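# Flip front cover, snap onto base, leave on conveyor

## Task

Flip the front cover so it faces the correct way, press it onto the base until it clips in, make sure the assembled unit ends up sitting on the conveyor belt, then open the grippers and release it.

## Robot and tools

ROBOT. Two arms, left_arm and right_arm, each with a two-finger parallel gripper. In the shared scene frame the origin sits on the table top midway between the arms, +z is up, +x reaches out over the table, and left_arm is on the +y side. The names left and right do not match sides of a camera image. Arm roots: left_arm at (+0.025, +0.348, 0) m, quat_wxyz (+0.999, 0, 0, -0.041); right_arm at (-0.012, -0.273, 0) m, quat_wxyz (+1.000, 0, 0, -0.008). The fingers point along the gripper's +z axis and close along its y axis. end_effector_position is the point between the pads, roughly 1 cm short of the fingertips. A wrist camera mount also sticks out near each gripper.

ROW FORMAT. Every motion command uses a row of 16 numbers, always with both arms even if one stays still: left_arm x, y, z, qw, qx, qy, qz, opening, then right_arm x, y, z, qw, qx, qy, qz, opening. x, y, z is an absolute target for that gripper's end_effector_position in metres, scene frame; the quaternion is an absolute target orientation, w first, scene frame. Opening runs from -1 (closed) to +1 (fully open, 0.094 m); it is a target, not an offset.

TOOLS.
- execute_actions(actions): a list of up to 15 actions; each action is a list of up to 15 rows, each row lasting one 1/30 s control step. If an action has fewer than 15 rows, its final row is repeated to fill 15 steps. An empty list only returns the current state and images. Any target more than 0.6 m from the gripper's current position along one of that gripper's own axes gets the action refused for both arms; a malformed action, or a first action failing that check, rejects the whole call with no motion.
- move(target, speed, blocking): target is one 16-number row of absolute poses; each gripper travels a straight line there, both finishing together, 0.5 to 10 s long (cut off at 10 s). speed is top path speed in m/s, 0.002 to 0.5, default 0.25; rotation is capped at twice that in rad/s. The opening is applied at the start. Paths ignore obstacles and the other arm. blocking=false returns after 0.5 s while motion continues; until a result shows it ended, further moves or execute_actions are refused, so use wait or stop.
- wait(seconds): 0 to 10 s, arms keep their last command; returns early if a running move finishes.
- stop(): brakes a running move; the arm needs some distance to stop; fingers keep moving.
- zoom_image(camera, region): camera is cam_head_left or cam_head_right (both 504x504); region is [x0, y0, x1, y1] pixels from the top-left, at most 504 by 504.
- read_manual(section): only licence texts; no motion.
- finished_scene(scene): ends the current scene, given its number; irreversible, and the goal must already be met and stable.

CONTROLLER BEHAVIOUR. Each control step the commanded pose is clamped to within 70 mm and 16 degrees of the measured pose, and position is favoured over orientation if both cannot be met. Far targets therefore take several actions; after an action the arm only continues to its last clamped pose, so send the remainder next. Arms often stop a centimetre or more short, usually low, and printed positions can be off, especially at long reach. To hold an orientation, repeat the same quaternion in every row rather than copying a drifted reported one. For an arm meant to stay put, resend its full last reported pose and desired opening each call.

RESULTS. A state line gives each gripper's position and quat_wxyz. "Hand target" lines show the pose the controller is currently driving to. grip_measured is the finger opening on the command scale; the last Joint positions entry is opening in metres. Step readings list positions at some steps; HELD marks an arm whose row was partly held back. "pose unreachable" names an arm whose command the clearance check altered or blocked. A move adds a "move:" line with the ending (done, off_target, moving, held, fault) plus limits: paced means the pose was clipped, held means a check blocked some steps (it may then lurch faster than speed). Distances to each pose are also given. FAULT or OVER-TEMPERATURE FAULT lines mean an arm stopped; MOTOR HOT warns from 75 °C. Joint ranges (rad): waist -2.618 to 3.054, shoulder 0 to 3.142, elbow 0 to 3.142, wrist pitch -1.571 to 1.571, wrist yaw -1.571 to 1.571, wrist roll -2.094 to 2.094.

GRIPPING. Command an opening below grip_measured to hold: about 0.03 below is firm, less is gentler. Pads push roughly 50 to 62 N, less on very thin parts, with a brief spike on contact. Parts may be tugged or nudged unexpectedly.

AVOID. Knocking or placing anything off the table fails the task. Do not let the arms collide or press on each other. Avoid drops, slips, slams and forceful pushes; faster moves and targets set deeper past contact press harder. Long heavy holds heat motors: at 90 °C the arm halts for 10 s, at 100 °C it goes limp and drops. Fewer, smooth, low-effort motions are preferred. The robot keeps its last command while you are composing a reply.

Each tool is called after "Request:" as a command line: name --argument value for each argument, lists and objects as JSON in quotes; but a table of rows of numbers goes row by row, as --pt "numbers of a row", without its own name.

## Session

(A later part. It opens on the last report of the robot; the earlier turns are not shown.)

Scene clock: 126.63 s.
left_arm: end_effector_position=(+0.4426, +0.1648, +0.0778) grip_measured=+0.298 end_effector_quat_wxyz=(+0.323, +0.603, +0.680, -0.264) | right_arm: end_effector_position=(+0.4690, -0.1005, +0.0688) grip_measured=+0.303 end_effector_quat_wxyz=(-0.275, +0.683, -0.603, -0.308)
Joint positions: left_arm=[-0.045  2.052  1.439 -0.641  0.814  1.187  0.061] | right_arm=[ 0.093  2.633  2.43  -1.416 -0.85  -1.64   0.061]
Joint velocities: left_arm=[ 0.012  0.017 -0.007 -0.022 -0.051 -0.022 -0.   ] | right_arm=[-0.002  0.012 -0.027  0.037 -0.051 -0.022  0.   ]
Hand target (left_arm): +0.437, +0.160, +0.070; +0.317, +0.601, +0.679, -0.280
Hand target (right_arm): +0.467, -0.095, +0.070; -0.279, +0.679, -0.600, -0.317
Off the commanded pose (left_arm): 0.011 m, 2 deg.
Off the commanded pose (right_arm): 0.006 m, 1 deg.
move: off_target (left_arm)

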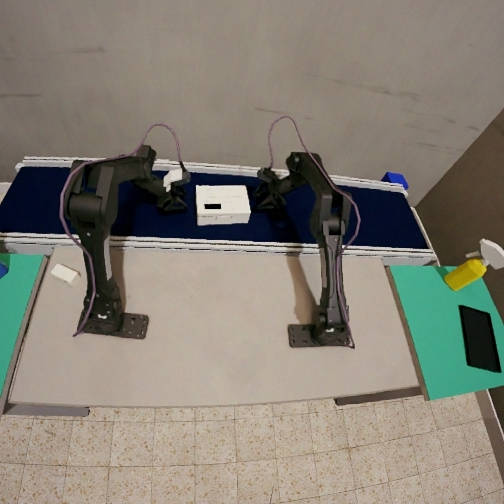

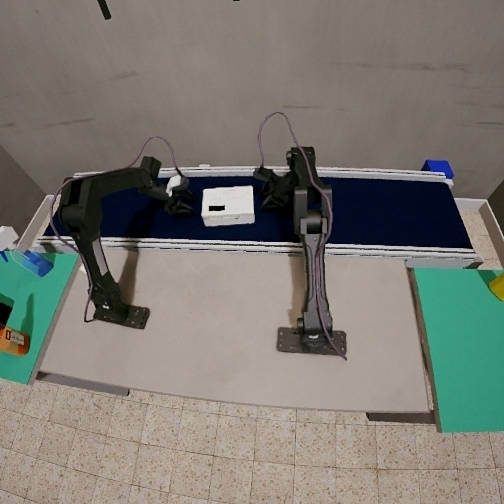

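Request:
move --target '[0.442,0.137,0.072,0.307,0.624,0.658,-0.291,0.3, 0.460,-0.078,0.078,0.291,-0.658,0.624,0.307,0.3]' --speed 0.03

Request:
zoom_image --camera "cam_head_left" --region '[150,150,300,250]'

Request:
zoom_image --camera "cam_head_right" --region '[150,150,300,250]'

Scene clock: 136.23 s.
left_arm: end_effector_position=(+0.4437, +0.1427, +0.0714) grip_measured=+0.298 end_effector_quat_wxyz=(+0.310, +0.622, +0.665, -0.276) | right_arm: end_effector_position=(+0.4622, -0.0835, +0.0671) grip_measured=+0.303 end_effector_quat_wxyz=(-0.280, +0.659, -0.629, -0.304)
Joint positions: left_arm=[-0.094  2.113  1.511 -0.674  0.815  1.2    0.061] | right_arm=[ 0.128  2.501  2.175 -1.19  -0.85  -1.48   0.061]
Joint velocities: left_arm=[-0.002 -0.002 -0.012 -0.022  0.007  0.007 -0.   ] | right_arm=[-0.022  0.012 -0.022  0.022 -0.051  0.007  0.001]
Hand target (left_arm): +0.442, +0.137, +0.072; +0.308, +0.623, +0.658, -0.290
Hand target (right_arm): +0.460, -0.078, +0.078; -0.290, +0.658, -0.623, -0.308
Off the commanded pose (left_arm): 0.006 m, 2 deg.
Off the commanded pose (right_arm): 0.012 m, 1 deg.
move: off_target (right_arm)

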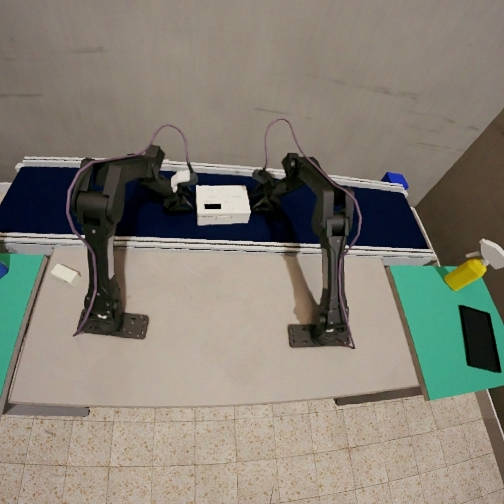

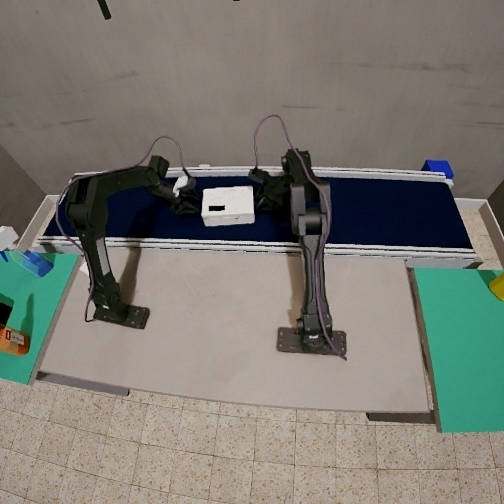

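Region (150, 150, 300, 250) of cam_head_left's 504x504 image, scaled by 3.360, with more detail than that image has.

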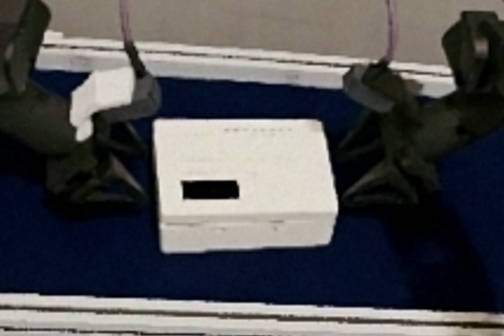

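Region (150, 150, 300, 250) of cam_head_right's 504x504 image, scaled by 3.360, with more detail than that image has.

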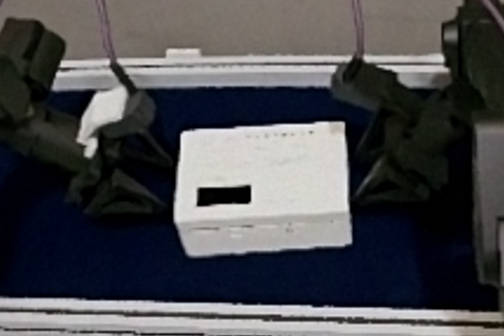

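Request:
move --target '[0.447,0.137,0.115,0.307,0.624,0.658,-0.291,0.3, 0.462,-0.078,0.115,0.291,-0.658,0.624,0.307,0.3]' --speed 0.08

Request:
move --target '[0.448,0.105,0.115,0.307,0.624,0.658,-0.291,0.3, 0.461,-0.05,0.115,0.291,-0.658,0.624,0.307,0.3]' --speed 0.08

Request:
move --target '[0.448,0.105,0.078,0.307,0.624,0.658,-0.291,0.3, 0.461,-0.05,0.078,0.291,-0.658,0.624,0.307,0.3]' --speed 0.02

Request:
zoom_image --camera "cam_head_left" --region '[150,150,300,250]'

Scene clock: 150.43 s.
left_arm: end_effector_position=(+0.4490, +0.1415, +0.1043) grip_measured=+0.298 end_effector_quat_wxyz=(+0.301, +0.620, +0.667, -0.282) | right_arm: end_effector_position=(+0.4623, -0.0836, +0.0943) grip_measured=+0.303 end_effector_quat_wxyz=(-0.277, +0.656, -0.632, -0.306)
Joint positions: left_arm=[-0.094  2.113  1.652 -0.841  0.817  1.204  0.061] | right_arm=[ 0.128  2.501  2.283 -1.303 -0.85  -1.472  0.061]
Joint velocities: left_arm=[ 0.002 -0.002  0.002 -0.037 -0.051  0.022  0.001] | right_arm=[-0.017  0.002 -0.007 -0.11  -0.037 -0.007 -0.001]
Hand target (left_arm): +0.448, +0.137, +0.115; +0.307, +0.623, +0.658, -0.291
Hand target (right_arm): +0.462, -0.078, +0.115; -0.291, +0.658, -0.624, -0.307
Off the commanded pose (left_arm): 0.012 m, 2 deg.
Off the commanded pose (right_arm): 0.021 m, 2 deg.
move: off_target (left_arm, right_arm)

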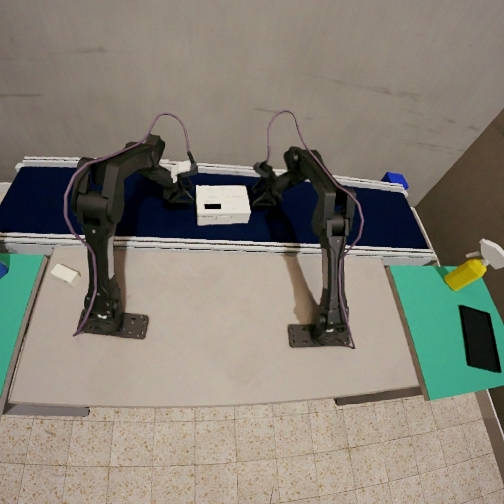

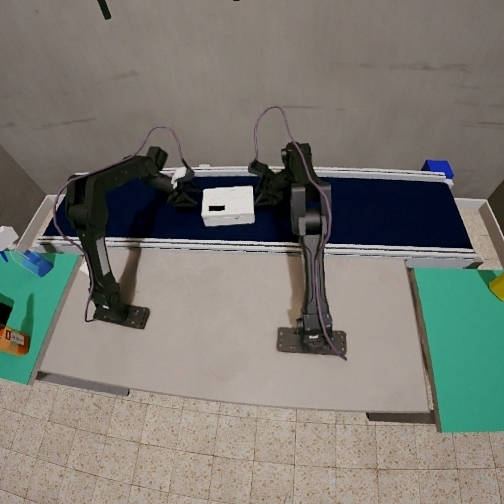

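Scene clock: 151.27 s.
left_arm: end_effector_position=(+0.4401, +0.1088, +0.1063) grip_measured=+0.298 end_effector_quat_wxyz=(+0.295, +0.624, +0.661, -0.294) | right_arm: end_effector_position=(+0.4565, -0.0540, +0.0942) grip_measured=+0.303 end_effector_quat_wxyz=(-0.267, +0.656, -0.633, -0.314)
Joint positions: left_arm=[-0.168  2.113  1.652 -0.798  0.815  1.128  0.061] | right_arm=[ 0.19   2.501  2.283 -1.266 -0.845 -1.392  0.061]
Joint velocities: left_arm=[-0.007 -0.002  0.002  0.037  0.051 -0.037 -0.   ] | right_arm=[-0.017 -0.002  0.012 -0.037 -0.007  0.022 -0.   ]
Hand target (left_arm): +0.448, +0.105, +0.115; +0.307, +0.624, +0.658, -0.290
Hand target (right_arm): +0.461, -0.050, +0.115; -0.290, +0.658, -0.623, -0.307
Off the commanded pose (left_arm): 0.012 m, 1 deg.
Off the commanded pose (right_arm): 0.022 m, 3 deg.
move: off_target (left_arm, right_arm)

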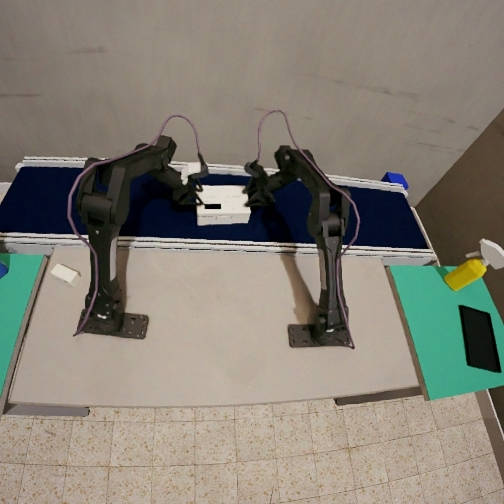

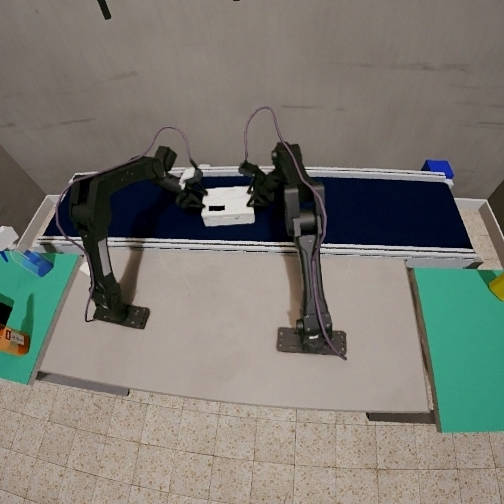

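Scene clock: 153.00 s.
left_arm: end_effector_position=(+0.4522, +0.1058, +0.0906) grip_measured=+0.298 end_effector_quat_wxyz=(+0.319, +0.630, +0.650, -0.280) | right_arm: end_effector_position=(+0.4647, -0.0481, +0.0872) grip_measured=+0.303 end_effector_quat_wxyz=(-0.303, +0.660, -0.614, -0.308)
Joint positions: left_arm=[-0.168  2.136  1.609 -0.669  0.814  1.126  0.061] | right_arm=[ 0.19   2.478  2.186 -1.118 -0.883 -1.392  0.061]
Joint velocities: left_arm=[-0.007  0.007 -0.002  0.022 -0.081 -0.022  0.   ] | right_arm=[ 0.007 -0.012  0.012  0.051 -0.11   0.007  0.   ]
Hand target (left_arm): +0.448, +0.105, +0.078; +0.307, +0.624, +0.658, -0.291
Hand target (right_arm): +0.461, -0.050, +0.078; -0.290, +0.658, -0.623, -0.307
Off the commanded pose (left_arm): 0.013 m, 2 deg.
Off the commanded pose (right_arm): 0.010 m, 2 deg.
move: off_target (left_arm)

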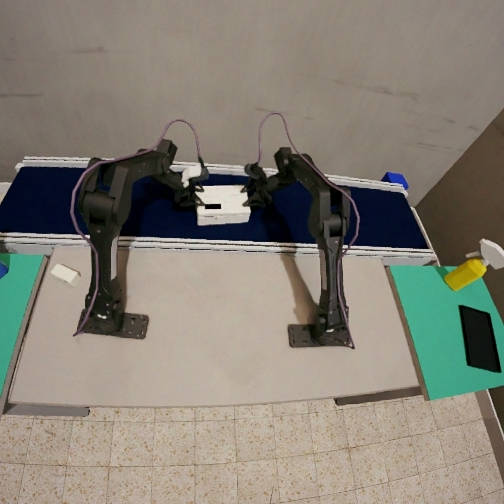

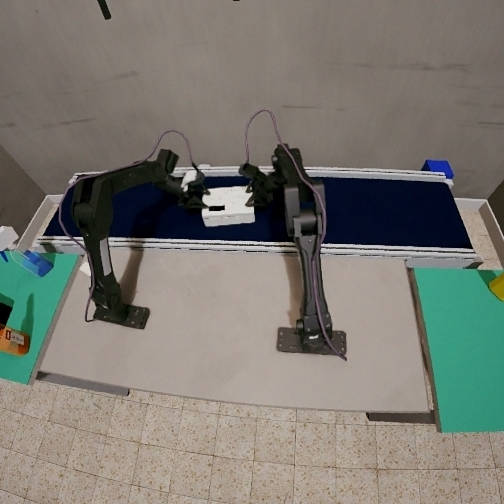

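Region (150, 150, 300, 250) of cam_head_left's 504x504 image, scaled by 3.360, with more detail than that image has.

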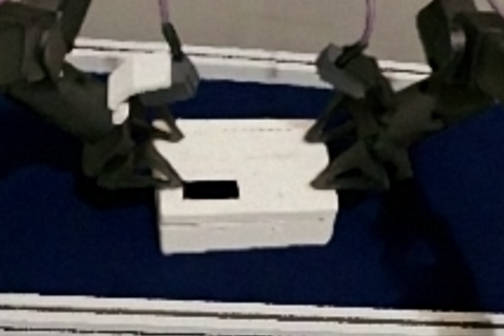

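Request:
move --target '[0.446,0.145,0.115,0.307,0.624,0.658,-0.291,0.3, 0.462,-0.09,0.12,0.291,-0.658,0.624,0.307,0.3]' --speed 0.06

Request:
move --target '[0.446,0.145,0.069,0.307,0.624,0.658,-0.291,0.3, 0.462,-0.09,0.075,0.291,-0.658,0.624,0.307,0.3]' --speed 0.04

Request:
move --target '[0.447,0.112,0.071,0.307,0.624,0.658,-0.291,0.3, 0.461,-0.056,0.077,0.291,-0.658,0.624,0.307,0.3]' --speed 0.02

Request:
zoom_image --camera "cam_head_left" --region '[150,150,300,250]'

Scene clock: 164.77 s.
left_arm: end_effector_position=(+0.4443, +0.1456, +0.0951) grip_measured=+0.298 end_effector_quat_wxyz=(+0.291, +0.620, +0.668, -0.292) | right_arm: end_effector_position=(+0.4608, -0.0888, +0.1142) grip_measured=+0.303 end_effector_quat_wxyz=(-0.287, +0.657, -0.627, -0.305)
Joint positions: left_arm=[-0.084  2.128  1.642 -0.86   0.826  1.23   0.061] | right_arm=[ 0.115  2.478  2.312 -1.352 -0.863 -1.494  0.061]
Joint velocities: left_arm=[-0.002  0.012 -0.002 -0.066  0.007  0.037 -0.001] | right_arm=[ 0.002  0.002 -0.012  0.022 -0.037  0.007  0.   ]
Hand target (left_arm): +0.446, +0.145, +0.115; +0.307, +0.623, +0.658, -0.291
Hand target (right_arm): +0.462, -0.090, +0.120; -0.292, +0.657, -0.624, -0.306
Off the commanded pose (left_arm): 0.020 m, 2 deg.
Off the commanded pose (right_arm): 0.006 m, 1 deg.
move: off_target (left_arm)

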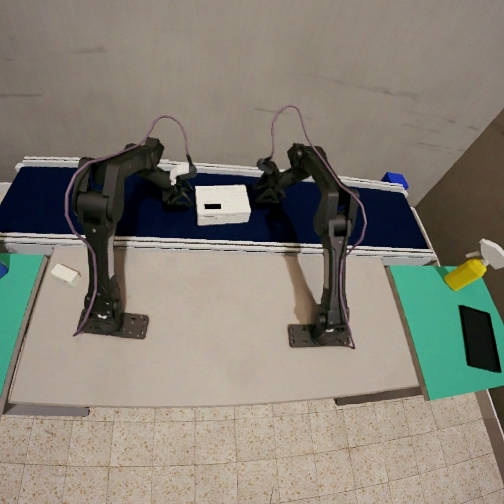

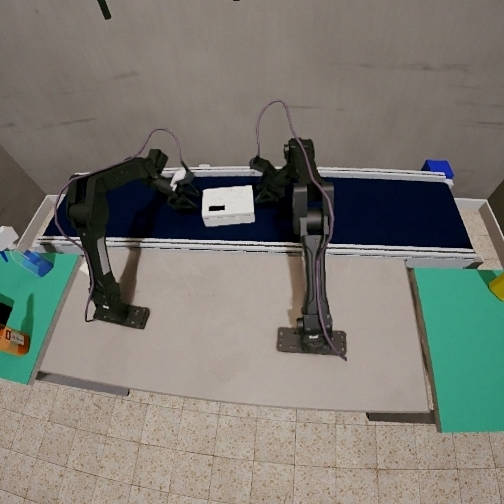

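Scene clock: 166.13 s.
left_arm: end_effector_position=(+0.4500, +0.1446, +0.0807) grip_measured=+0.298 end_effector_quat_wxyz=(+0.313, +0.627, +0.658, -0.277) | right_arm: end_effector_position=(+0.4632, -0.0894, +0.0811) grip_measured=+0.303 end_effector_quat_wxyz=(-0.289, +0.661, -0.624, -0.299)
Joint positions: left_arm=[-0.084  2.128  1.572 -0.732  0.826  1.232  0.061] | right_arm=[ 0.115  2.478  2.184 -1.214 -0.856 -1.5    0.061]
Joint velocities: left_arm=[ 0.012 -0.017  0.002  0.007  0.051  0.022  0.001] | right_arm=[ 0.007  0.002 -0.007  0.037  0.037  0.022 -0.001]
Hand target (left_arm): +0.445, +0.145, +0.069; +0.307, +0.623, +0.658, -0.291
Hand target (right_arm): +0.461, -0.090, +0.075; -0.290, +0.658, -0.624, -0.307
Off the commanded pose (left_arm): 0.012 m, 2 deg.
Off the commanded pose (right_arm): 0.006 m, 1 deg.
move: off_target (left_arm)

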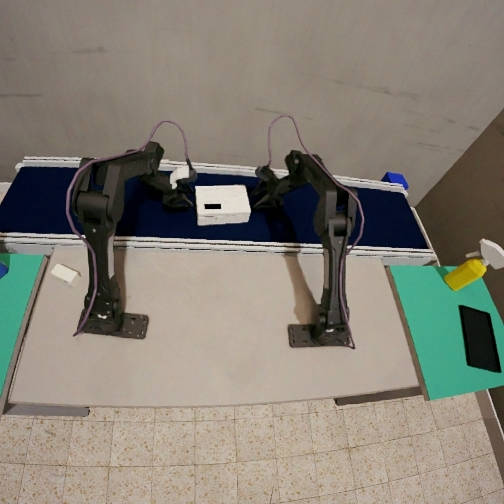

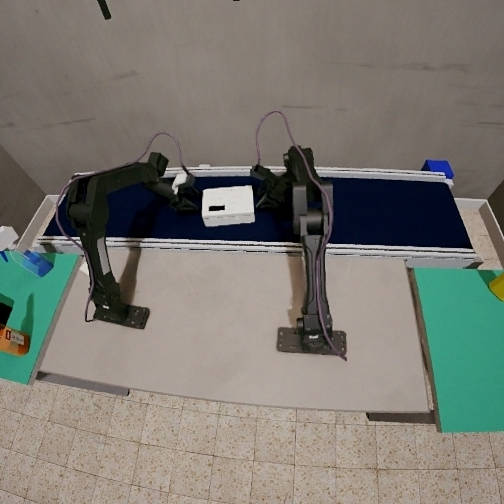

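Scene clock: 168.07 s.
left_arm: end_effector_position=(+0.4568, +0.1293, +0.0817) grip_measured=+0.298 end_effector_quat_wxyz=(+0.318, +0.620, +0.665, -0.267) | right_arm: end_effector_position=(+0.4674, -0.0752, +0.0805) grip_measured=+0.303 end_effector_quat_wxyz=(-0.287, +0.652, -0.636, -0.296)
Joint positions: left_arm=[-0.121  2.128  1.572 -0.66   0.798  1.146  0.061] | right_arm=[ 0.145  2.478  2.184 -1.161 -0.845 -1.414  0.061]
Joint velocities: left_arm=[ 0.007  0.017 -0.007  0.066 -0.007 -0.051  0.   ] | right_arm=[ 0.007 -0.002 -0.007 -0.037  0.051  0.022  0.001]
Hand target (left_arm): +0.447, +0.113, +0.071; +0.306, +0.624, +0.658, -0.290
Hand target (right_arm): +0.461, -0.057, +0.077; -0.290, +0.658, -0.623, -0.307
Off the commanded pose (left_arm): 0.023 m, 3 deg.
Off the commanded pose (right_arm): 0.021 m, 2 deg.
move: off_target (left_arm, right_arm)

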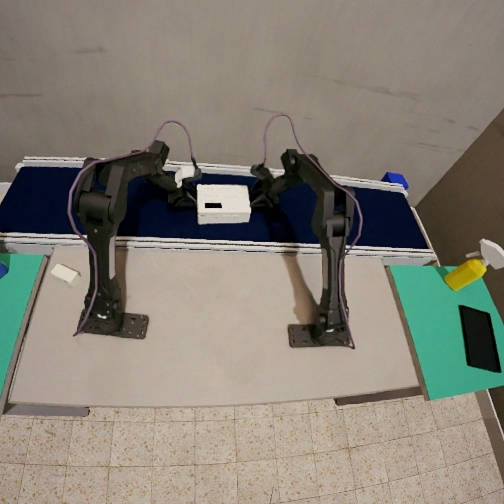

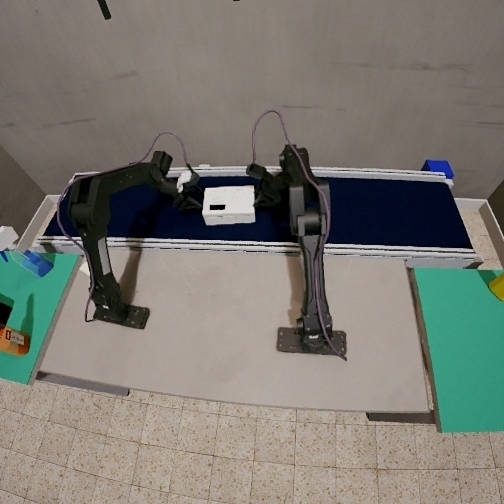

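Region (150, 150, 300, 250) of cam_head_left's 504x504 image, scaled by 3.360, with more detail than that image has.

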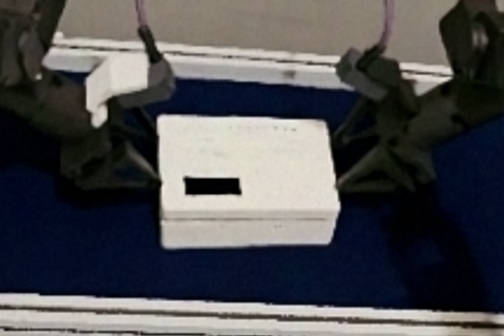

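Request:
execute_actions --actions '[[[0.447,0.108,0.08,0.307,0.624,0.658,-0.291,0.3, 0.461,-0.052,0.083,0.291,-0.658,0.624,0.307,0.3]],[[0.447,0.108,0.09,0.307,0.624,0.658,-0.291,0.3, 0.461,-0.052,0.092,0.291,-0.658,0.624,0.307,0.3]],[[0.447,0.108,0.10,0.307,0.624,0.658,-0.291,0.3, 0.461,-0.052,0.102,0.291,-0.658,0.624,0.307,0.3]],[[0.447,0.108,0.11,0.307,0.624,0.658,-0.291,0.3, 0.461,-0.052,0.112,0.291,-0.658,0.624,0.307,0.3]],[[0.447,0.108,0.12,0.307,0.624,0.658,-0.291,0.3, 0.461,-0.052,0.122,0.291,-0.658,0.624,0.307,0.3]],[[0.447,0.108,0.12,0.307,0.624,0.658,-0.291,0.3, 0.461,-0.052,0.122,0.291,-0.658,0.624,0.307,0.3]]]'

Request:
zoom_image --camera "cam_head_left" --region '[150,150,300,250]'

Scene clock: 179.80 s.
left_arm: end_effector_position=(+0.4483, +0.1118, +0.1033) grip_measured=+0.298 end_effector_quat_wxyz=(+0.298, +0.625, +0.664, -0.283) | right_arm: end_effector_position=(+0.4622, -0.0576, +0.1099) grip_measured=+0.303 end_effector_quat_wxyz=(-0.284, +0.657, -0.630, -0.301)
Joint positions: left_arm=[-0.162  2.128  1.669 -0.788  0.798  1.128  0.061] | right_arm=[ 0.181  2.475  2.294 -1.259 -0.846 -1.389  0.061]
Joint velocities: left_arm=[ 0.002 -0.017 -0.002 -0.037 -0.022  0.007  0.001] | right_arm=[-0.007  0.007 -0.007  0.022 -0.007 -0.066  0.   ]
Hand target (left_arm): +0.447, +0.108, +0.120; +0.307, +0.624, +0.658, -0.291
Hand target (right_arm): +0.461, -0.052, +0.122; -0.291, +0.657, -0.624, -0.306
Off the commanded pose (left_arm): 0.017 m, 2 deg.
Off the commanded pose (right_arm): 0.013 m, 1 deg.
Step readings (end_effector_position; steps 1 to 15: 1st action; 16 to 30: 2nd action; 31 to 45: 3rd action; 46 to 60: 4th action; 61 to 75: 5th action; 76 to 90: 6th action):
0: left_arm (+0.4573, +0.1294, +0.0817) | right_arm (+0.4676, -0.0752, +0.0805)
1: left_arm (+0.4571, +0.1291, +0.0816) | right_arm (+0.4675, -0.0749, +0.0804)
2: left_arm (+0.4570, +0.1289, +0.0813) | right_arm (+0.4675, -0.0749, +0.0802)
4: left_arm (+0.4571, +0.1289, +0.0811) | right_arm (+0.4675, -0.0750, +0.0800)
8: left_arm (+0.4571, +0.1289, +0.0811) | right_arm (+0.4675, -0.0750, +0.0800)
15: left_arm (+0.4572, +0.1289, +0.0811) | right_arm (+0.4675, -0.0750, +0.0800)
16: left_arm (+0.4576, +0.1289, +0.0822) | right_arm (+0.4674, -0.0750, +0.0800)
17: left_arm (+0.4578, +0.1283, +0.0830) | right_arm (+0.4673, -0.0746, +0.0800)
19: left_arm (+0.4577, +0.1266, +0.0847) | right_arm (+0.4672, -0.0745, +0.0800)
23: left_arm (+0.4576, +0.1260, +0.0856) | right_arm (+0.4673, -0.0745, +0.0805)
30: left_arm (+0.4577, +0.1261, +0.0856) | right_arm (+0.4672, -0.0744, +0.0805)
31: left_arm (+0.4577, +0.1261, +0.0865) | right_arm (+0.4674, -0.0744, +0.0815)
32: left_arm (+0.4573, +0.1254, +0.0873) | right_arm (+0.4674, -0.0737, +0.0823)
34: left_arm (+0.4566, +0.1230, +0.0894) | right_arm (+0.4673, -0.0715, +0.0843)
38: left_arm (+0.4532, +0.1168, +0.0912) | right_arm (+0.4660, -0.0652, +0.0867)
45: left_arm (+0.4489, +0.1119, +0.0913) | right_arm (+0.4626, -0.0582, +0.0872)
46: left_arm (+0.4487, +0.1119, +0.0920) | right_arm (+0.4624, -0.0582, +0.0883)
47: left_arm (+0.4484, +0.1120, +0.0927) | right_arm (+0.4622, -0.0582, +0.0896)
49: left_arm (+0.4492, +0.1117, +0.0953) | right_arm (+0.4629, -0.0579, +0.0933)
53: left_arm (+0.4499, +0.1114, +0.0973) | right_arm (+0.4638, -0.0575, +0.0974)
60: left_arm (+0.4485, +0.1118, +0.0968) | right_arm (+0.4621, -0.0578, +0.0975)
61: left_arm (+0.4482, +0.1119, +0.0976) | right_arm (+0.4620, -0.0578, +0.0989)
62: left_arm (+0.4481, +0.1119, +0.0986) | right_arm (+0.4619, -0.0578, +0.1003)
64: left_arm (+0.4492, +0.1116, +0.1015) | right_arm (+0.4631, -0.0576, +0.1050)
68: left_arm (+0.4502, +0.1113, +0.1039) | right_arm (+0.4645, -0.0572, +0.1099)
75: left_arm (+0.4487, +0.1117, +0.1034) | right_arm (+0.4626, -0.0575, +0.1099)
76: left_arm (+0.4486, +0.1117, +0.1034) | right_arm (+0.4626, -0.0575, +0.1099)
77: left_arm (+0.4486, +0.1117, +0.1034) | right_arm (+0.4624, -0.0576, +0.1099)
79: left_arm (+0.4484, +0.1118, +0.1033) | right_arm (+0.4624, -0.0576, +0.1099)
83: left_arm (+0.4483, +0.1118, +0.1033) | right_arm (+0.4622, -0.0576, +0.1099)
90: end_effector_position above

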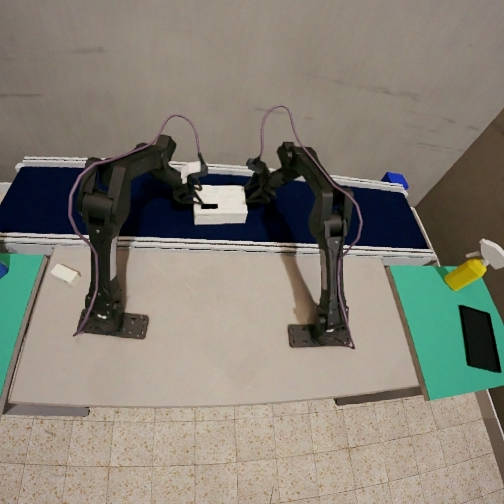

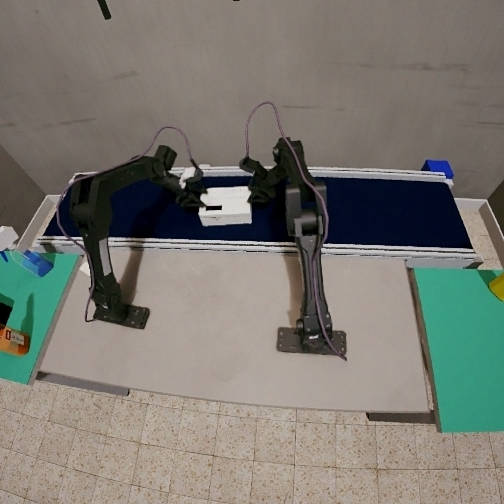

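Region (150, 150, 300, 250) of cam_head_left's 504x504 image, scaled by 3.360, with more detail than that image has.

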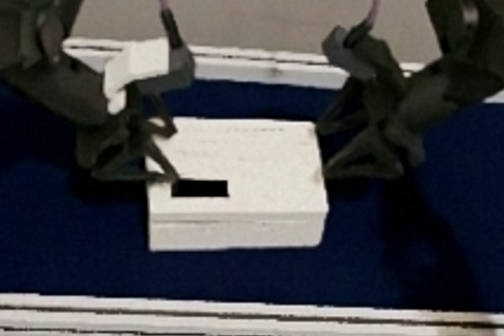

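Request:
move --target '[0.445,0.16,0.12,0.299,0.641,0.641,-0.299,0.3, 0.455,-0.082,0.12,0.299,-0.641,0.641,0.299,0.3]' --speed 0.08

Request:
move --target '[0.445,0.16,0.064,0.299,0.641,0.641,-0.299,0.3, 0.455,-0.082,0.068,0.299,-0.641,0.641,0.299,0.3]' --speed 0.04

Scene clock: 188.43 s.
left_arm: end_effector_position=(+0.4446, +0.1622, +0.1161) grip_measured=+0.298 end_effector_quat_wxyz=(+0.296, +0.641, +0.647, -0.288) | right_arm: end_effector_position=(+0.4563, -0.0817, +0.1105) grip_measured=+0.303 end_effector_quat_wxyz=(-0.286, +0.641, -0.647, -0.298)
Joint positions: left_arm=[-0.043  2.128  1.729 -1.009  0.84   1.364  0.061] | right_arm=[ 0.135  2.396  2.156 -1.213 -0.845 -1.39   0.061]
Joint velocities: left_arm=[-0.007 -0.002 -0.007 -0.095  0.007  0.051 -0.   ] | right_arm=[-0.002 -0.012  0.002 -0.007  0.022 -0.037 -0.002]
Hand target (left_arm): +0.445, +0.160, +0.120; +0.300, +0.640, +0.641, -0.299
Hand target (right_arm): +0.455, -0.082, +0.120; -0.298, +0.641, -0.641, -0.299
Off the commanded pose (left_arm): 0.004 m, 1 deg.
Off the commanded pose (right_arm): 0.010 m, 2 deg.
move: done

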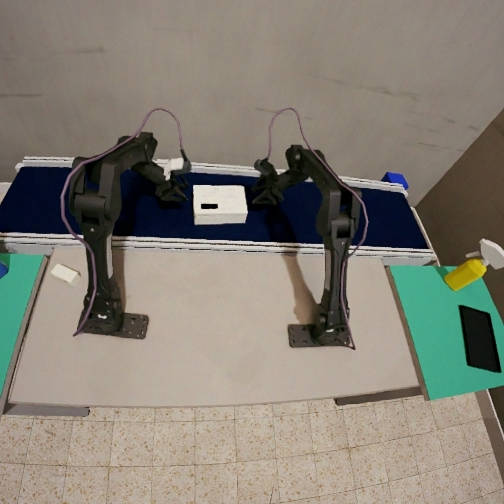

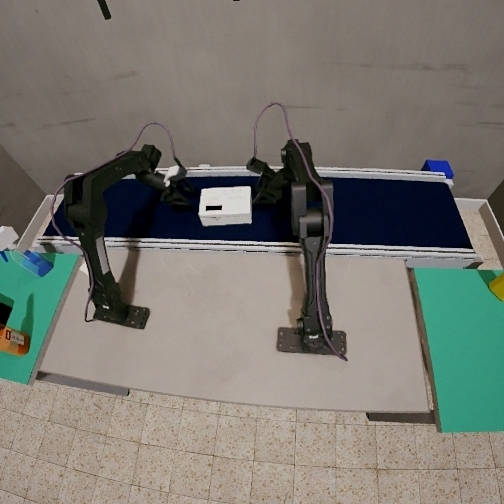

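Scene clock: 190.13 s.
left_arm: end_effector_position=(+0.4488, +0.1617, +0.0722) grip_measured=+0.298 end_effector_quat_wxyz=(+0.300, +0.644, +0.644, -0.284) | right_arm: end_effector_position=(+0.4565, -0.0817, +0.0685) grip_measured=+0.303 end_effector_quat_wxyz=(-0.293, +0.644, -0.644, -0.292)
Joint positions: left_arm=[-0.043  2.178  1.629 -0.848  0.839  1.368  0.061] | right_arm=[ 0.135  2.396  1.987 -1.024 -0.844 -1.39   0.061]
Joint velocities: left_arm=[-0.012 -0.002 -0.022  0.037 -0.081  0.037 -0.001] | right_arm=[ 0.007 -0.007  0.002 -0.007 -0.066 -0.007  0.001]
Hand target (left_arm): +0.444, +0.160, +0.064; +0.299, +0.641, +0.641, -0.299
Hand target (right_arm): +0.454, -0.082, +0.068; -0.299, +0.641, -0.641, -0.299
Off the commanded pose (left_arm): 0.009 m, 2 deg.
Off the commanded pose (right_arm): 0.002 m, 1 deg.
move: done

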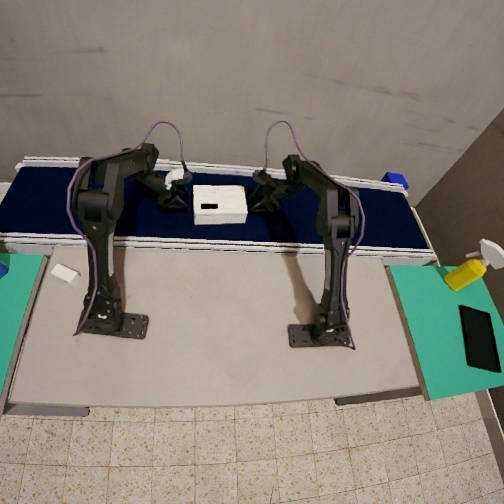

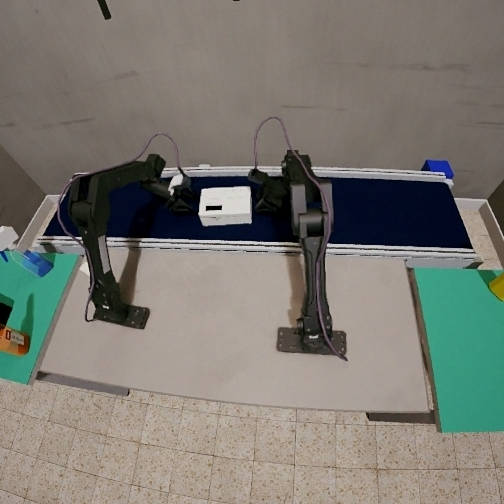

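Request:
move --target '[0.445,0.11,0.066,0.299,0.641,0.641,-0.299,0.3, 0.455,-0.032,0.074,0.299,-0.641,0.641,0.299,0.3]' --speed 0.02

Request:
execute_actions --actions '[[[0.445,0.105,0.074,0.299,0.641,0.641,-0.299,0.3, 0.455,-0.027,0.082,0.299,-0.641,0.641,0.299,0.3]],[[0.445,0.105,0.082,0.299,0.641,0.641,-0.299,0.3, 0.455,-0.027,0.089,0.299,-0.641,0.641,0.299,0.3]],[[0.445,0.105,0.092,0.299,0.641,0.641,-0.299,0.3, 0.455,-0.027,0.096,0.299,-0.641,0.641,0.299,0.3]],[[0.445,0.105,0.102,0.299,0.641,0.641,-0.299,0.3, 0.455,-0.027,0.103,0.299,-0.641,0.641,0.299,0.3]],[[0.445,0.105,0.112,0.299,0.641,0.641,-0.299,0.3, 0.455,-0.027,0.11,0.299,-0.641,0.641,0.299,0.3]]]'

Request:
zoom_image --camera "cam_head_left" --region '[150,150,300,250]'

Scene clock: 201.40 s.
left_arm: end_effector_position=(+0.4542, +0.1429, +0.0673) grip_measured=+0.298 end_effector_quat_wxyz=(+0.288, +0.637, +0.664, -0.266) | right_arm: end_effector_position=(+0.4602, -0.0692, +0.0607) grip_measured=+0.303 end_effector_quat_wxyz=(-0.271, +0.634, -0.671, -0.272)
Joint positions: left_arm=[-0.1    2.178  1.629 -0.775  0.776  1.246  0.061] | right_arm=[ 0.177  2.396  1.987 -0.975 -0.771 -1.275  0.061]
Joint velocities: left_arm=[-0.007  0.017 -0.022 -0.007 -0.037 -0.007 -0.   ] | right_arm=[-0.007  0.007 -0.017 -0.007 -0.022 -0.022 -0.001]
Hand target (left_arm): +0.444, +0.112, +0.066; +0.296, +0.642, +0.641, -0.299
Hand target (right_arm): +0.453, -0.034, +0.074; -0.295, +0.642, -0.640, -0.300
Off the commanded pose (left_arm): 0.034 m, 5 deg.
Off the commanded pose (right_arm): 0.040 m, 6 deg.
move: off_target (left_arm, right_arm)

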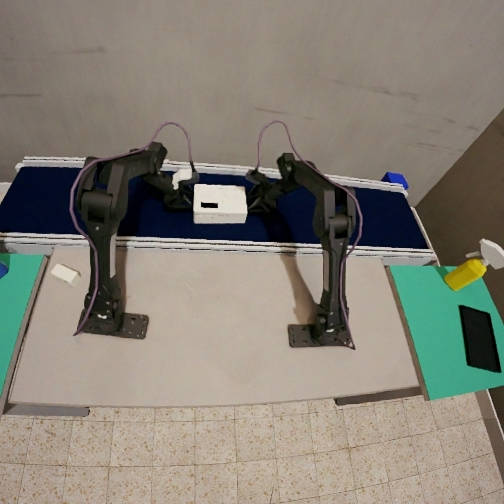

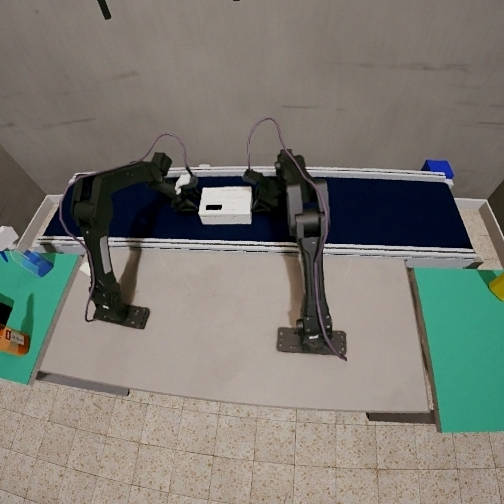

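Scene clock: 203.90 s.
left_arm: end_effector_position=(+0.4517, +0.1414, +0.0827) grip_measured=+0.298 end_effector_quat_wxyz=(+0.264, +0.636, +0.678, -0.259) | right_arm: end_effector_position=(+0.4593, -0.0704, +0.0696) grip_measured=+0.303 end_effector_quat_wxyz=(-0.250, +0.635, -0.684, -0.259)
Joint positions: left_arm=[-0.117  2.167  1.701 -0.882  0.73   1.222  0.061] | right_arm=[ 0.189  2.396  2.05  -1.052 -0.719 -1.259  0.061]
Joint velocities: left_arm=[-0.002 -0.012 -0.012 -0.007 -0.007  0.022 -0.001] | right_arm=[ 0.007 -0.002  0.017 -0.037  0.007 -0.037  0.   ]
Hand target (left_arm): +0.444, +0.107, +0.112; +0.297, +0.642, +0.641, -0.298
Hand target (right_arm): +0.452, -0.030, +0.110; -0.296, +0.643, -0.640, -0.299
Off the commanded pose (left_arm): 0.047 m, 7 deg.
Off the commanded pose (right_arm): 0.059 m, 9 deg.
Step readings (end_effector_position; steps 1 to 15: 1st action; 16 to 30: 2nd action; 31 to 45: 3rd action; 46 to 60: 4th action; 61 to 75: 5th action):
0: left_arm (+0.4542, +0.1429, +0.0673) | right_arm (+0.4602, -0.0692, +0.0607)
1: left_arm (+0.4540, +0.1425, +0.0672) | right_arm (+0.4600, -0.0690, +0.0605)
2: left_arm (+0.4540, +0.1425, +0.0670) | right_arm (+0.4601, -0.0691, +0.0602)
4: left_arm (+0.4539, +0.1425, +0.0669) | right_arm (+0.4601, -0.0692, +0.0598)
8: left_arm (+0.4539, +0.1424, +0.0668) | right_arm (+0.4602, -0.0696, +0.0593)
15: left_arm (+0.4538, +0.1422, +0.0668) | right_arm (+0.4603, -0.0699, +0.0590)
16: left_arm (+0.4537, +0.1423, +0.0667) | right_arm (+0.4603, -0.0699, +0.0590)
17: left_arm (+0.4537, +0.1423, +0.0667) | right_arm (+0.4603, -0.0699, +0.0589)
19: left_arm (+0.4537, +0.1424, +0.0667) | right_arm (+0.4603, -0.0699, +0.0589)
23: left_arm (+0.4537, +0.1424, +0.0667) | right_arm (+0.4603, -0.0699, +0.0589)
30: left_arm (+0.4536, +0.1424, +0.0666) | right_arm (+0.4603, -0.0699, +0.0589)
31: left_arm (+0.4539, +0.1424, +0.0677) | right_arm (+0.4607, -0.0700, +0.0597)
32: left_arm (+0.4536, +0.1421, +0.0677) | right_arm (+0.4609, -0.0700, +0.0599)
34: left_arm (+0.4532, +0.1416, +0.0677) | right_arm (+0.4614, -0.0706, +0.0600)
38: left_arm (+0.4532, +0.1416, +0.0678) | right_arm (+0.4614, -0.0706, +0.0601)
45: left_arm (+0.4532, +0.1417, +0.0678) | right_arm (+0.4615, -0.0707, +0.0602)
46: left_arm (+0.4532, +0.1416, +0.0685) | right_arm (+0.4614, -0.0705, +0.0608)
47: left_arm (+0.4531, +0.1415, +0.0689) | right_arm (+0.4612, -0.0705, +0.0611)
49: left_arm (+0.4530, +0.1415, +0.0702) | right_arm (+0.4611, -0.0707, +0.0620)
53: left_arm (+0.4530, +0.1415, +0.0718) | right_arm (+0.4612, -0.0707, +0.0636)
60: left_arm (+0.4519, +0.1417, +0.0717) | right_arm (+0.4602, -0.0705, +0.0639)
61: left_arm (+0.4518, +0.1418, +0.0724) | right_arm (+0.4602, -0.0705, +0.0647)
62: left_arm (+0.4517, +0.1419, +0.0733) | right_arm (+0.4599, -0.0704, +0.0652)
64: left_arm (+0.4521, +0.1418, +0.0764) | right_arm (+0.4603, -0.0702, +0.0674)
68: left_arm (+0.4528, +0.1417, +0.0818) | right_arm (+0.4606, -0.0702, +0.0694)
75: end_effector_position above

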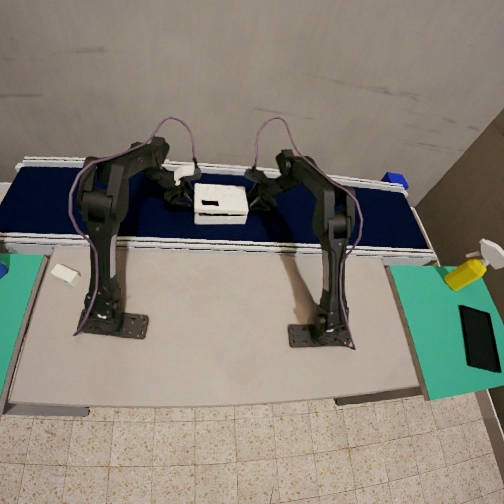

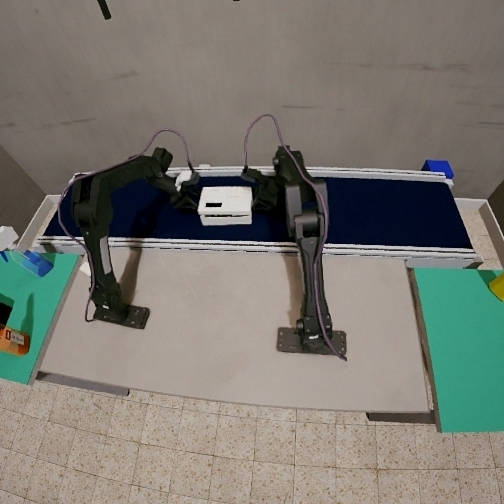

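Region (150, 150, 300, 250) of cam_head_left's 504x504 image, scaled by 3.360, with more detail than that image has.

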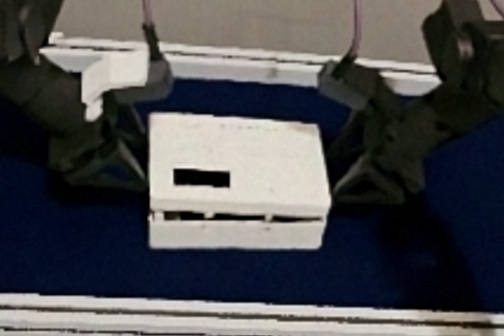

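Request:
execute_actions --actions '[[[0.445,0.105,0.117,0.299,0.641,0.641,-0.299,0.3, 0.455,-0.03,0.12,0.299,-0.641,0.641,0.299,0.3]],[[0.445,0.105,0.125,0.299,0.641,0.641,-0.299,0.3, 0.455,-0.03,0.128,0.299,-0.641,0.641,0.299,0.3]],[[0.445,0.105,0.133,0.299,0.641,0.641,-0.299,0.3, 0.455,-0.03,0.136,0.299,-0.641,0.641,0.299,0.3]],[[0.445,0.105,0.141,0.299,0.641,0.641,-0.299,0.3, 0.455,-0.03,0.144,0.299,-0.641,0.641,0.299,0.3]],[[0.435,0.105,0.146,0.299,0.641,0.641,-0.299,0.3, 0.445,-0.03,0.149,0.299,-0.641,0.641,0.299,0.3]],[[0.42,0.105,0.146,0.299,0.641,0.641,-0.299,0.3, 0.43,-0.03,0.149,0.299,-0.641,0.641,0.299,0.3]]]'

Request:
zoom_image --camera "cam_head_left" --region '[150,150,300,250]'

Scene clock: 217.70 s.
left_arm: end_effector_position=(+0.4242, +0.1376, +0.1247) grip_measured=+0.298 end_effector_quat_wxyz=(+0.254, +0.641, +0.674, -0.264) | right_arm: end_effector_position=(+0.4477, -0.0722, +0.1245) grip_measured=+0.303 end_effector_quat_wxyz=(-0.263, +0.642, -0.678, -0.245)
Joint positions: left_arm=[-0.139  2.056  1.703 -1.012  0.727  1.221  0.061] | right_arm=[ 0.192  2.288  2.079 -1.152 -0.71  -1.262  0.061]
Joint velocities: left_arm=[ 0.002  0.012 -0.002  0.037 -0.037 -0.066  0.   ] | right_arm=[ 0.007 -0.007 -0.022  0.007  0.007  0.037 -0.   ]
Hand target (left_arm): +0.418, +0.107, +0.147; +0.294, +0.644, +0.639, -0.300
Hand target (right_arm): +0.429, -0.033, +0.149; -0.292, +0.644, -0.641, -0.300
Off the commanded pose (left_arm): 0.039 m, 8 deg.
Off the commanded pose (right_arm): 0.052 m, 9 deg.
Step readings (end_effector_position; steps 1 to 15: 1st action; 16 to 30: 2nd action; 31 to 45: 3rd action; 46 to 60: 4th action; 61 to 75: 5th action; 76 to 90: 6th action):
0: left_arm (+0.4513, +0.1413, +0.0827) | right_arm (+0.4587, -0.0705, +0.0695)
1: left_arm (+0.4511, +0.1414, +0.0829) | right_arm (+0.4586, -0.0705, +0.0704)
2: left_arm (+0.4510, +0.1414, +0.0833) | right_arm (+0.4583, -0.0706, +0.0714)
4: left_arm (+0.4514, +0.1413, +0.0845) | right_arm (+0.4588, -0.0705, +0.0743)
8: left_arm (+0.4517, +0.1415, +0.0853) | right_arm (+0.4593, -0.0705, +0.0774)
15: left_arm (+0.4509, +0.1417, +0.0851) | right_arm (+0.4584, -0.0707, +0.0784)
16: left_arm (+0.4508, +0.1417, +0.0858) | right_arm (+0.4583, -0.0706, +0.0793)
17: left_arm (+0.4509, +0.1417, +0.0867) | right_arm (+0.4582, -0.0706, +0.0802)
19: left_arm (+0.4516, +0.1415, +0.0893) | right_arm (+0.4590, -0.0705, +0.0829)
23: left_arm (+0.4508, +0.1418, +0.0932) | right_arm (+0.4618, -0.0701, +0.0871)
30: left_arm (+0.4488, +0.1418, +0.0933) | right_arm (+0.4623, -0.0700, +0.0885)
31: left_arm (+0.4485, +0.1417, +0.0939) | right_arm (+0.4624, -0.0700, +0.0895)
32: left_arm (+0.4481, +0.1418, +0.0946) | right_arm (+0.4625, -0.0700, +0.0904)
34: left_arm (+0.4485, +0.1417, +0.0969) | right_arm (+0.4638, -0.0698, +0.0934)
38: left_arm (+0.4485, +0.1417, +0.0987) | right_arm (+0.4654, -0.0697, +0.0970)
45: left_arm (+0.4475, +0.1419, +0.0985) | right_arm (+0.4659, -0.0697, +0.0982)
46: left_arm (+0.4475, +0.1419, +0.0993) | right_arm (+0.4661, -0.0696, +0.0993)
47: left_arm (+0.4472, +0.1418, +0.1001) | right_arm (+0.4662, -0.0697, +0.1004)
49: left_arm (+0.4477, +0.1417, +0.1033) | right_arm (+0.4672, -0.0695, +0.1036)
53: left_arm (+0.4480, +0.1417, +0.1080) | right_arm (+0.4690, -0.0694, +0.1074)
60: left_arm (+0.4472, +0.1419, +0.1085) | right_arm (+0.4685, -0.0695, +0.1084)
61: left_arm (+0.4470, +0.1416, +0.1098) | right_arm (+0.4684, -0.0695, +0.1091)
62: left_arm (+0.4465, +0.1412, +0.1112) | right_arm (+0.4683, -0.0696, +0.1100)
64: left_arm (+0.4457, +0.1405, +0.1167) | right_arm (+0.4682, -0.0699, +0.1135)
68: left_arm (+0.4447, +0.1400, +0.1258) | right_arm (+0.4682, -0.0702, +0.1207)
75: left_arm (+0.4436, +0.1399, +0.1265) | right_arm (+0.4680, -0.0703, +0.1229)
76: left_arm (+0.4424, +0.1400, +0.1261) | right_arm (+0.4665, -0.0705, +0.1225)
77: left_arm (+0.4382, +0.1399, +0.1248) | right_arm (+0.4621, -0.0706, +0.1219)
79: left_arm (+0.4293, +0.1390, +0.1234) | right_arm (+0.4543, -0.0708, +0.1208)
83: left_arm (+0.4243, +0.1376, +0.1242) | right_arm (+0.4484, -0.0720, +0.1226)
90: end_effector_position above

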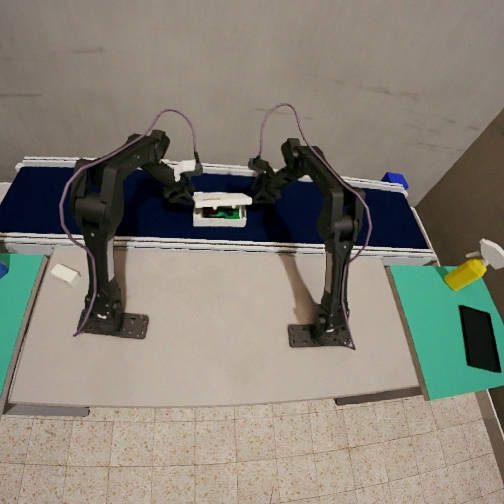

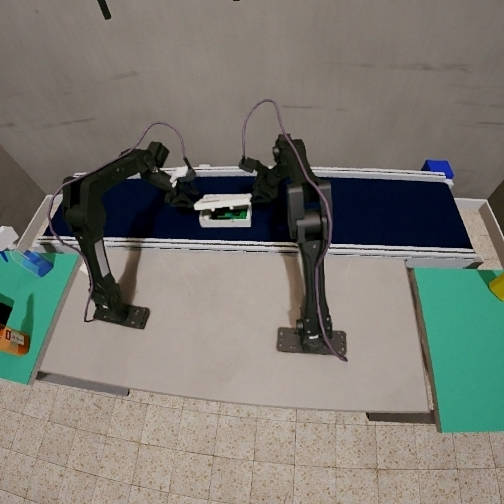

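Region (150, 150, 300, 250) of cam_head_left's 504x504 image, scaled by 3.360, with more detail than that image has.

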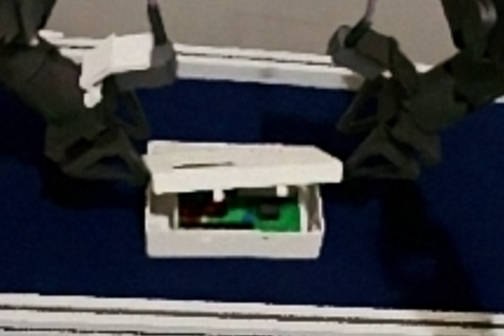

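Request:
execute_actions --actions '[[[0.415,0.105,0.125,0.299,0.641,0.641,-0.299,0.3, 0.42,-0.03,0.128,0.299,-0.641,0.641,0.299,0.3]],[[0.41,0.105,0.112,0.299,0.641,0.641,-0.299,0.3, 0.412,-0.03,0.115,0.299,-0.641,0.641,0.299,0.3]],[[0.406,0.105,0.10,0.299,0.641,0.641,-0.299,0.3, 0.406,-0.03,0.102,0.299,-0.641,0.641,0.299,0.3]],[[0.403,0.105,0.09,0.299,0.641,0.641,-0.299,0.3, 0.402,-0.03,0.09,0.299,-0.641,0.641,0.299,0.3]],[[0.40,0.105,0.08,0.299,0.641,0.641,-0.299,0.3, 0.399,-0.03,0.08,0.299,-0.641,0.641,0.299,0.3]],[[0.40,0.105,0.075,0.299,0.641,0.641,-0.299,0.3, 0.399,-0.03,0.074,0.299,-0.641,0.641,0.299,0.3]]]'

Request:
zoom_image --camera "cam_head_left" --region '[150,150,300,250]'

Scene clock: 231.90 s.
left_arm: end_effector_position=(+0.4047, +0.1405, +0.0599) grip_measured=+0.298 end_effector_quat_wxyz=(+0.254, +0.644, +0.675, -0.256) | right_arm: end_effector_position=(+0.4108, -0.0699, +0.0562) grip_measured=+0.303 end_effector_quat_wxyz=(-0.257, +0.643, -0.677, -0.250)
Joint positions: left_arm=[-0.148  2.033  1.409 -0.724  0.71   1.21   0.061] | right_arm=[ 0.211  2.186  1.637 -0.815 -0.708 -1.248  0.061]
Joint velocities: left_arm=[ 0.012  0.007 -0.017 -0.022  0.007 -0.037  0.   ] | right_arm=[ 0.007 -0.002 -0.012 -0.022  0.007 -0.066 -0.   ]
Hand target (left_arm): +0.398, +0.108, +0.076; +0.292, +0.645, +0.640, -0.300
Hand target (right_arm): +0.398, -0.033, +0.075; -0.291, +0.645, -0.640, -0.301
Off the commanded pose (left_arm): 0.039 m, 8 deg.
Off the commanded pose (right_arm): 0.045 m, 8 deg.
Step readings (end_effector_position; steps 1 to 15: 1st action; 16 to 30: 2nd action; 31 to 45: 3rd action; 46 to 60: 4th action; 61 to 75: 5th action; 76 to 90: 6th action):
0: left_arm (+0.4242, +0.1376, +0.1247) | right_arm (+0.4475, -0.0722, +0.1241)
1: left_arm (+0.4240, +0.1377, +0.1229) | right_arm (+0.4469, -0.0723, +0.1221)
2: left_arm (+0.4223, +0.1380, +0.1199) | right_arm (+0.4434, -0.0726, +0.1192)
4: left_arm (+0.4166, +0.1381, +0.1116) | right_arm (+0.4348, -0.0721, +0.1112)
8: left_arm (+0.4113, +0.1389, +0.1030) | right_arm (+0.4277, -0.0711, +0.0988)
15: left_arm (+0.4148, +0.1383, +0.1034) | right_arm (+0.4310, -0.0714, +0.0965)
16: left_arm (+0.4149, +0.1384, +0.1022) | right_arm (+0.4311, -0.0714, +0.0956)
17: left_arm (+0.4144, +0.1385, +0.1004) | right_arm (+0.4292, -0.0717, +0.0941)
19: left_arm (+0.4116, +0.1384, +0.0954) | right_arm (+0.4240, -0.0720, +0.0904)
23: left_arm (+0.4105, +0.1388, +0.0907) | right_arm (+0.4209, -0.0714, +0.0865)
30: left_arm (+0.4127, +0.1387, +0.0907) | right_arm (+0.4231, -0.0714, +0.0871)
31: left_arm (+0.4128, +0.1388, +0.0894) | right_arm (+0.4231, -0.0715, +0.0861)
32: left_arm (+0.4122, +0.1389, +0.0878) | right_arm (+0.4217, -0.0717, +0.0846)
34: left_arm (+0.4114, +0.1393, +0.0836) | right_arm (+0.4175, -0.0714, +0.0811)
38: left_arm (+0.4122, +0.1398, +0.0803) | right_arm (+0.4144, -0.0711, +0.0766)
45: left_arm (+0.4121, +0.1398, +0.0792) | right_arm (+0.4141, -0.0711, +0.0754)
46: left_arm (+0.4121, +0.1399, +0.0780) | right_arm (+0.4140, -0.0711, +0.0745)
47: left_arm (+0.4118, +0.1400, +0.0767) | right_arm (+0.4132, -0.0712, +0.0730)
49: left_arm (+0.4094, +0.1402, +0.0727) | right_arm (+0.4115, -0.0709, +0.0695)
53: left_arm (+0.4069, +0.1405, +0.0691) | right_arm (+0.4096, -0.0704, +0.0652)
60: left_arm (+0.4083, +0.1404, +0.0692) | right_arm (+0.4101, -0.0703, +0.0647)
61: left_arm (+0.4084, +0.1404, +0.0681) | right_arm (+0.4099, -0.0704, +0.0638)
62: left_arm (+0.4082, +0.1405, +0.0667) | right_arm (+0.4096, -0.0704, +0.0627)
64: left_arm (+0.4060, +0.1406, +0.0630) | right_arm (+0.4086, -0.0703, +0.0595)
68: left_arm (+0.4027, +0.1411, +0.0594) | right_arm (+0.4080, -0.0696, +0.0567)
75: left_arm (+0.4032, +0.1407, +0.0597) | right_arm (+0.4088, -0.0699, +0.0561)
76: left_arm (+0.4034, +0.1407, +0.0597) | right_arm (+0.4089, -0.0699, +0.0561)
77: left_arm (+0.4036, +0.1406, +0.0598) | right_arm (+0.4093, -0.0698, +0.0562)
79: left_arm (+0.4040, +0.1405, +0.0599) | right_arm (+0.4099, -0.0699, +0.0562)
83: left_arm (+0.4044, +0.1405, +0.0599) | right_arm (+0.4105, -0.0699, +0.0562)
90: end_effector_position above

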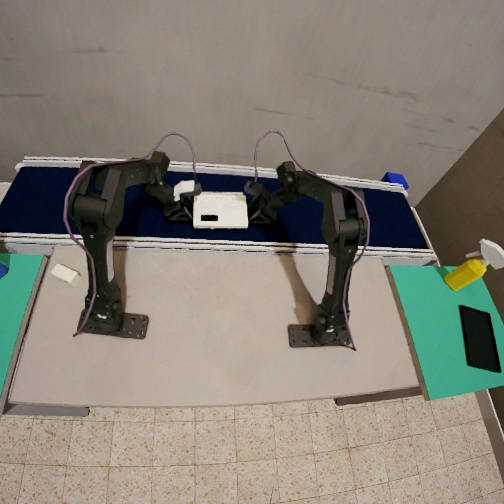

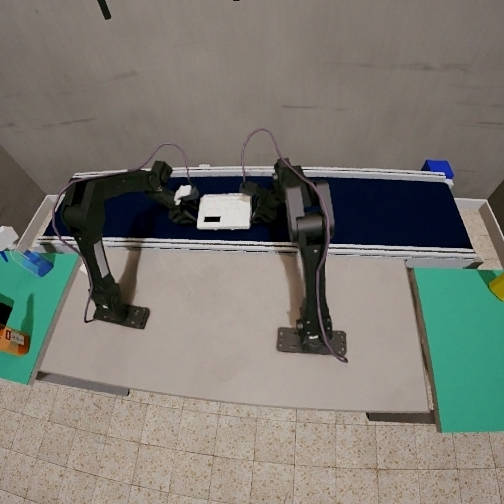

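Region (150, 150, 300, 250) of cam_head_left's 504x504 image, scaled by 3.360, with more detail than that image has.

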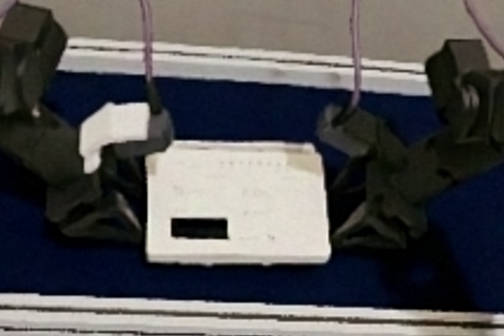

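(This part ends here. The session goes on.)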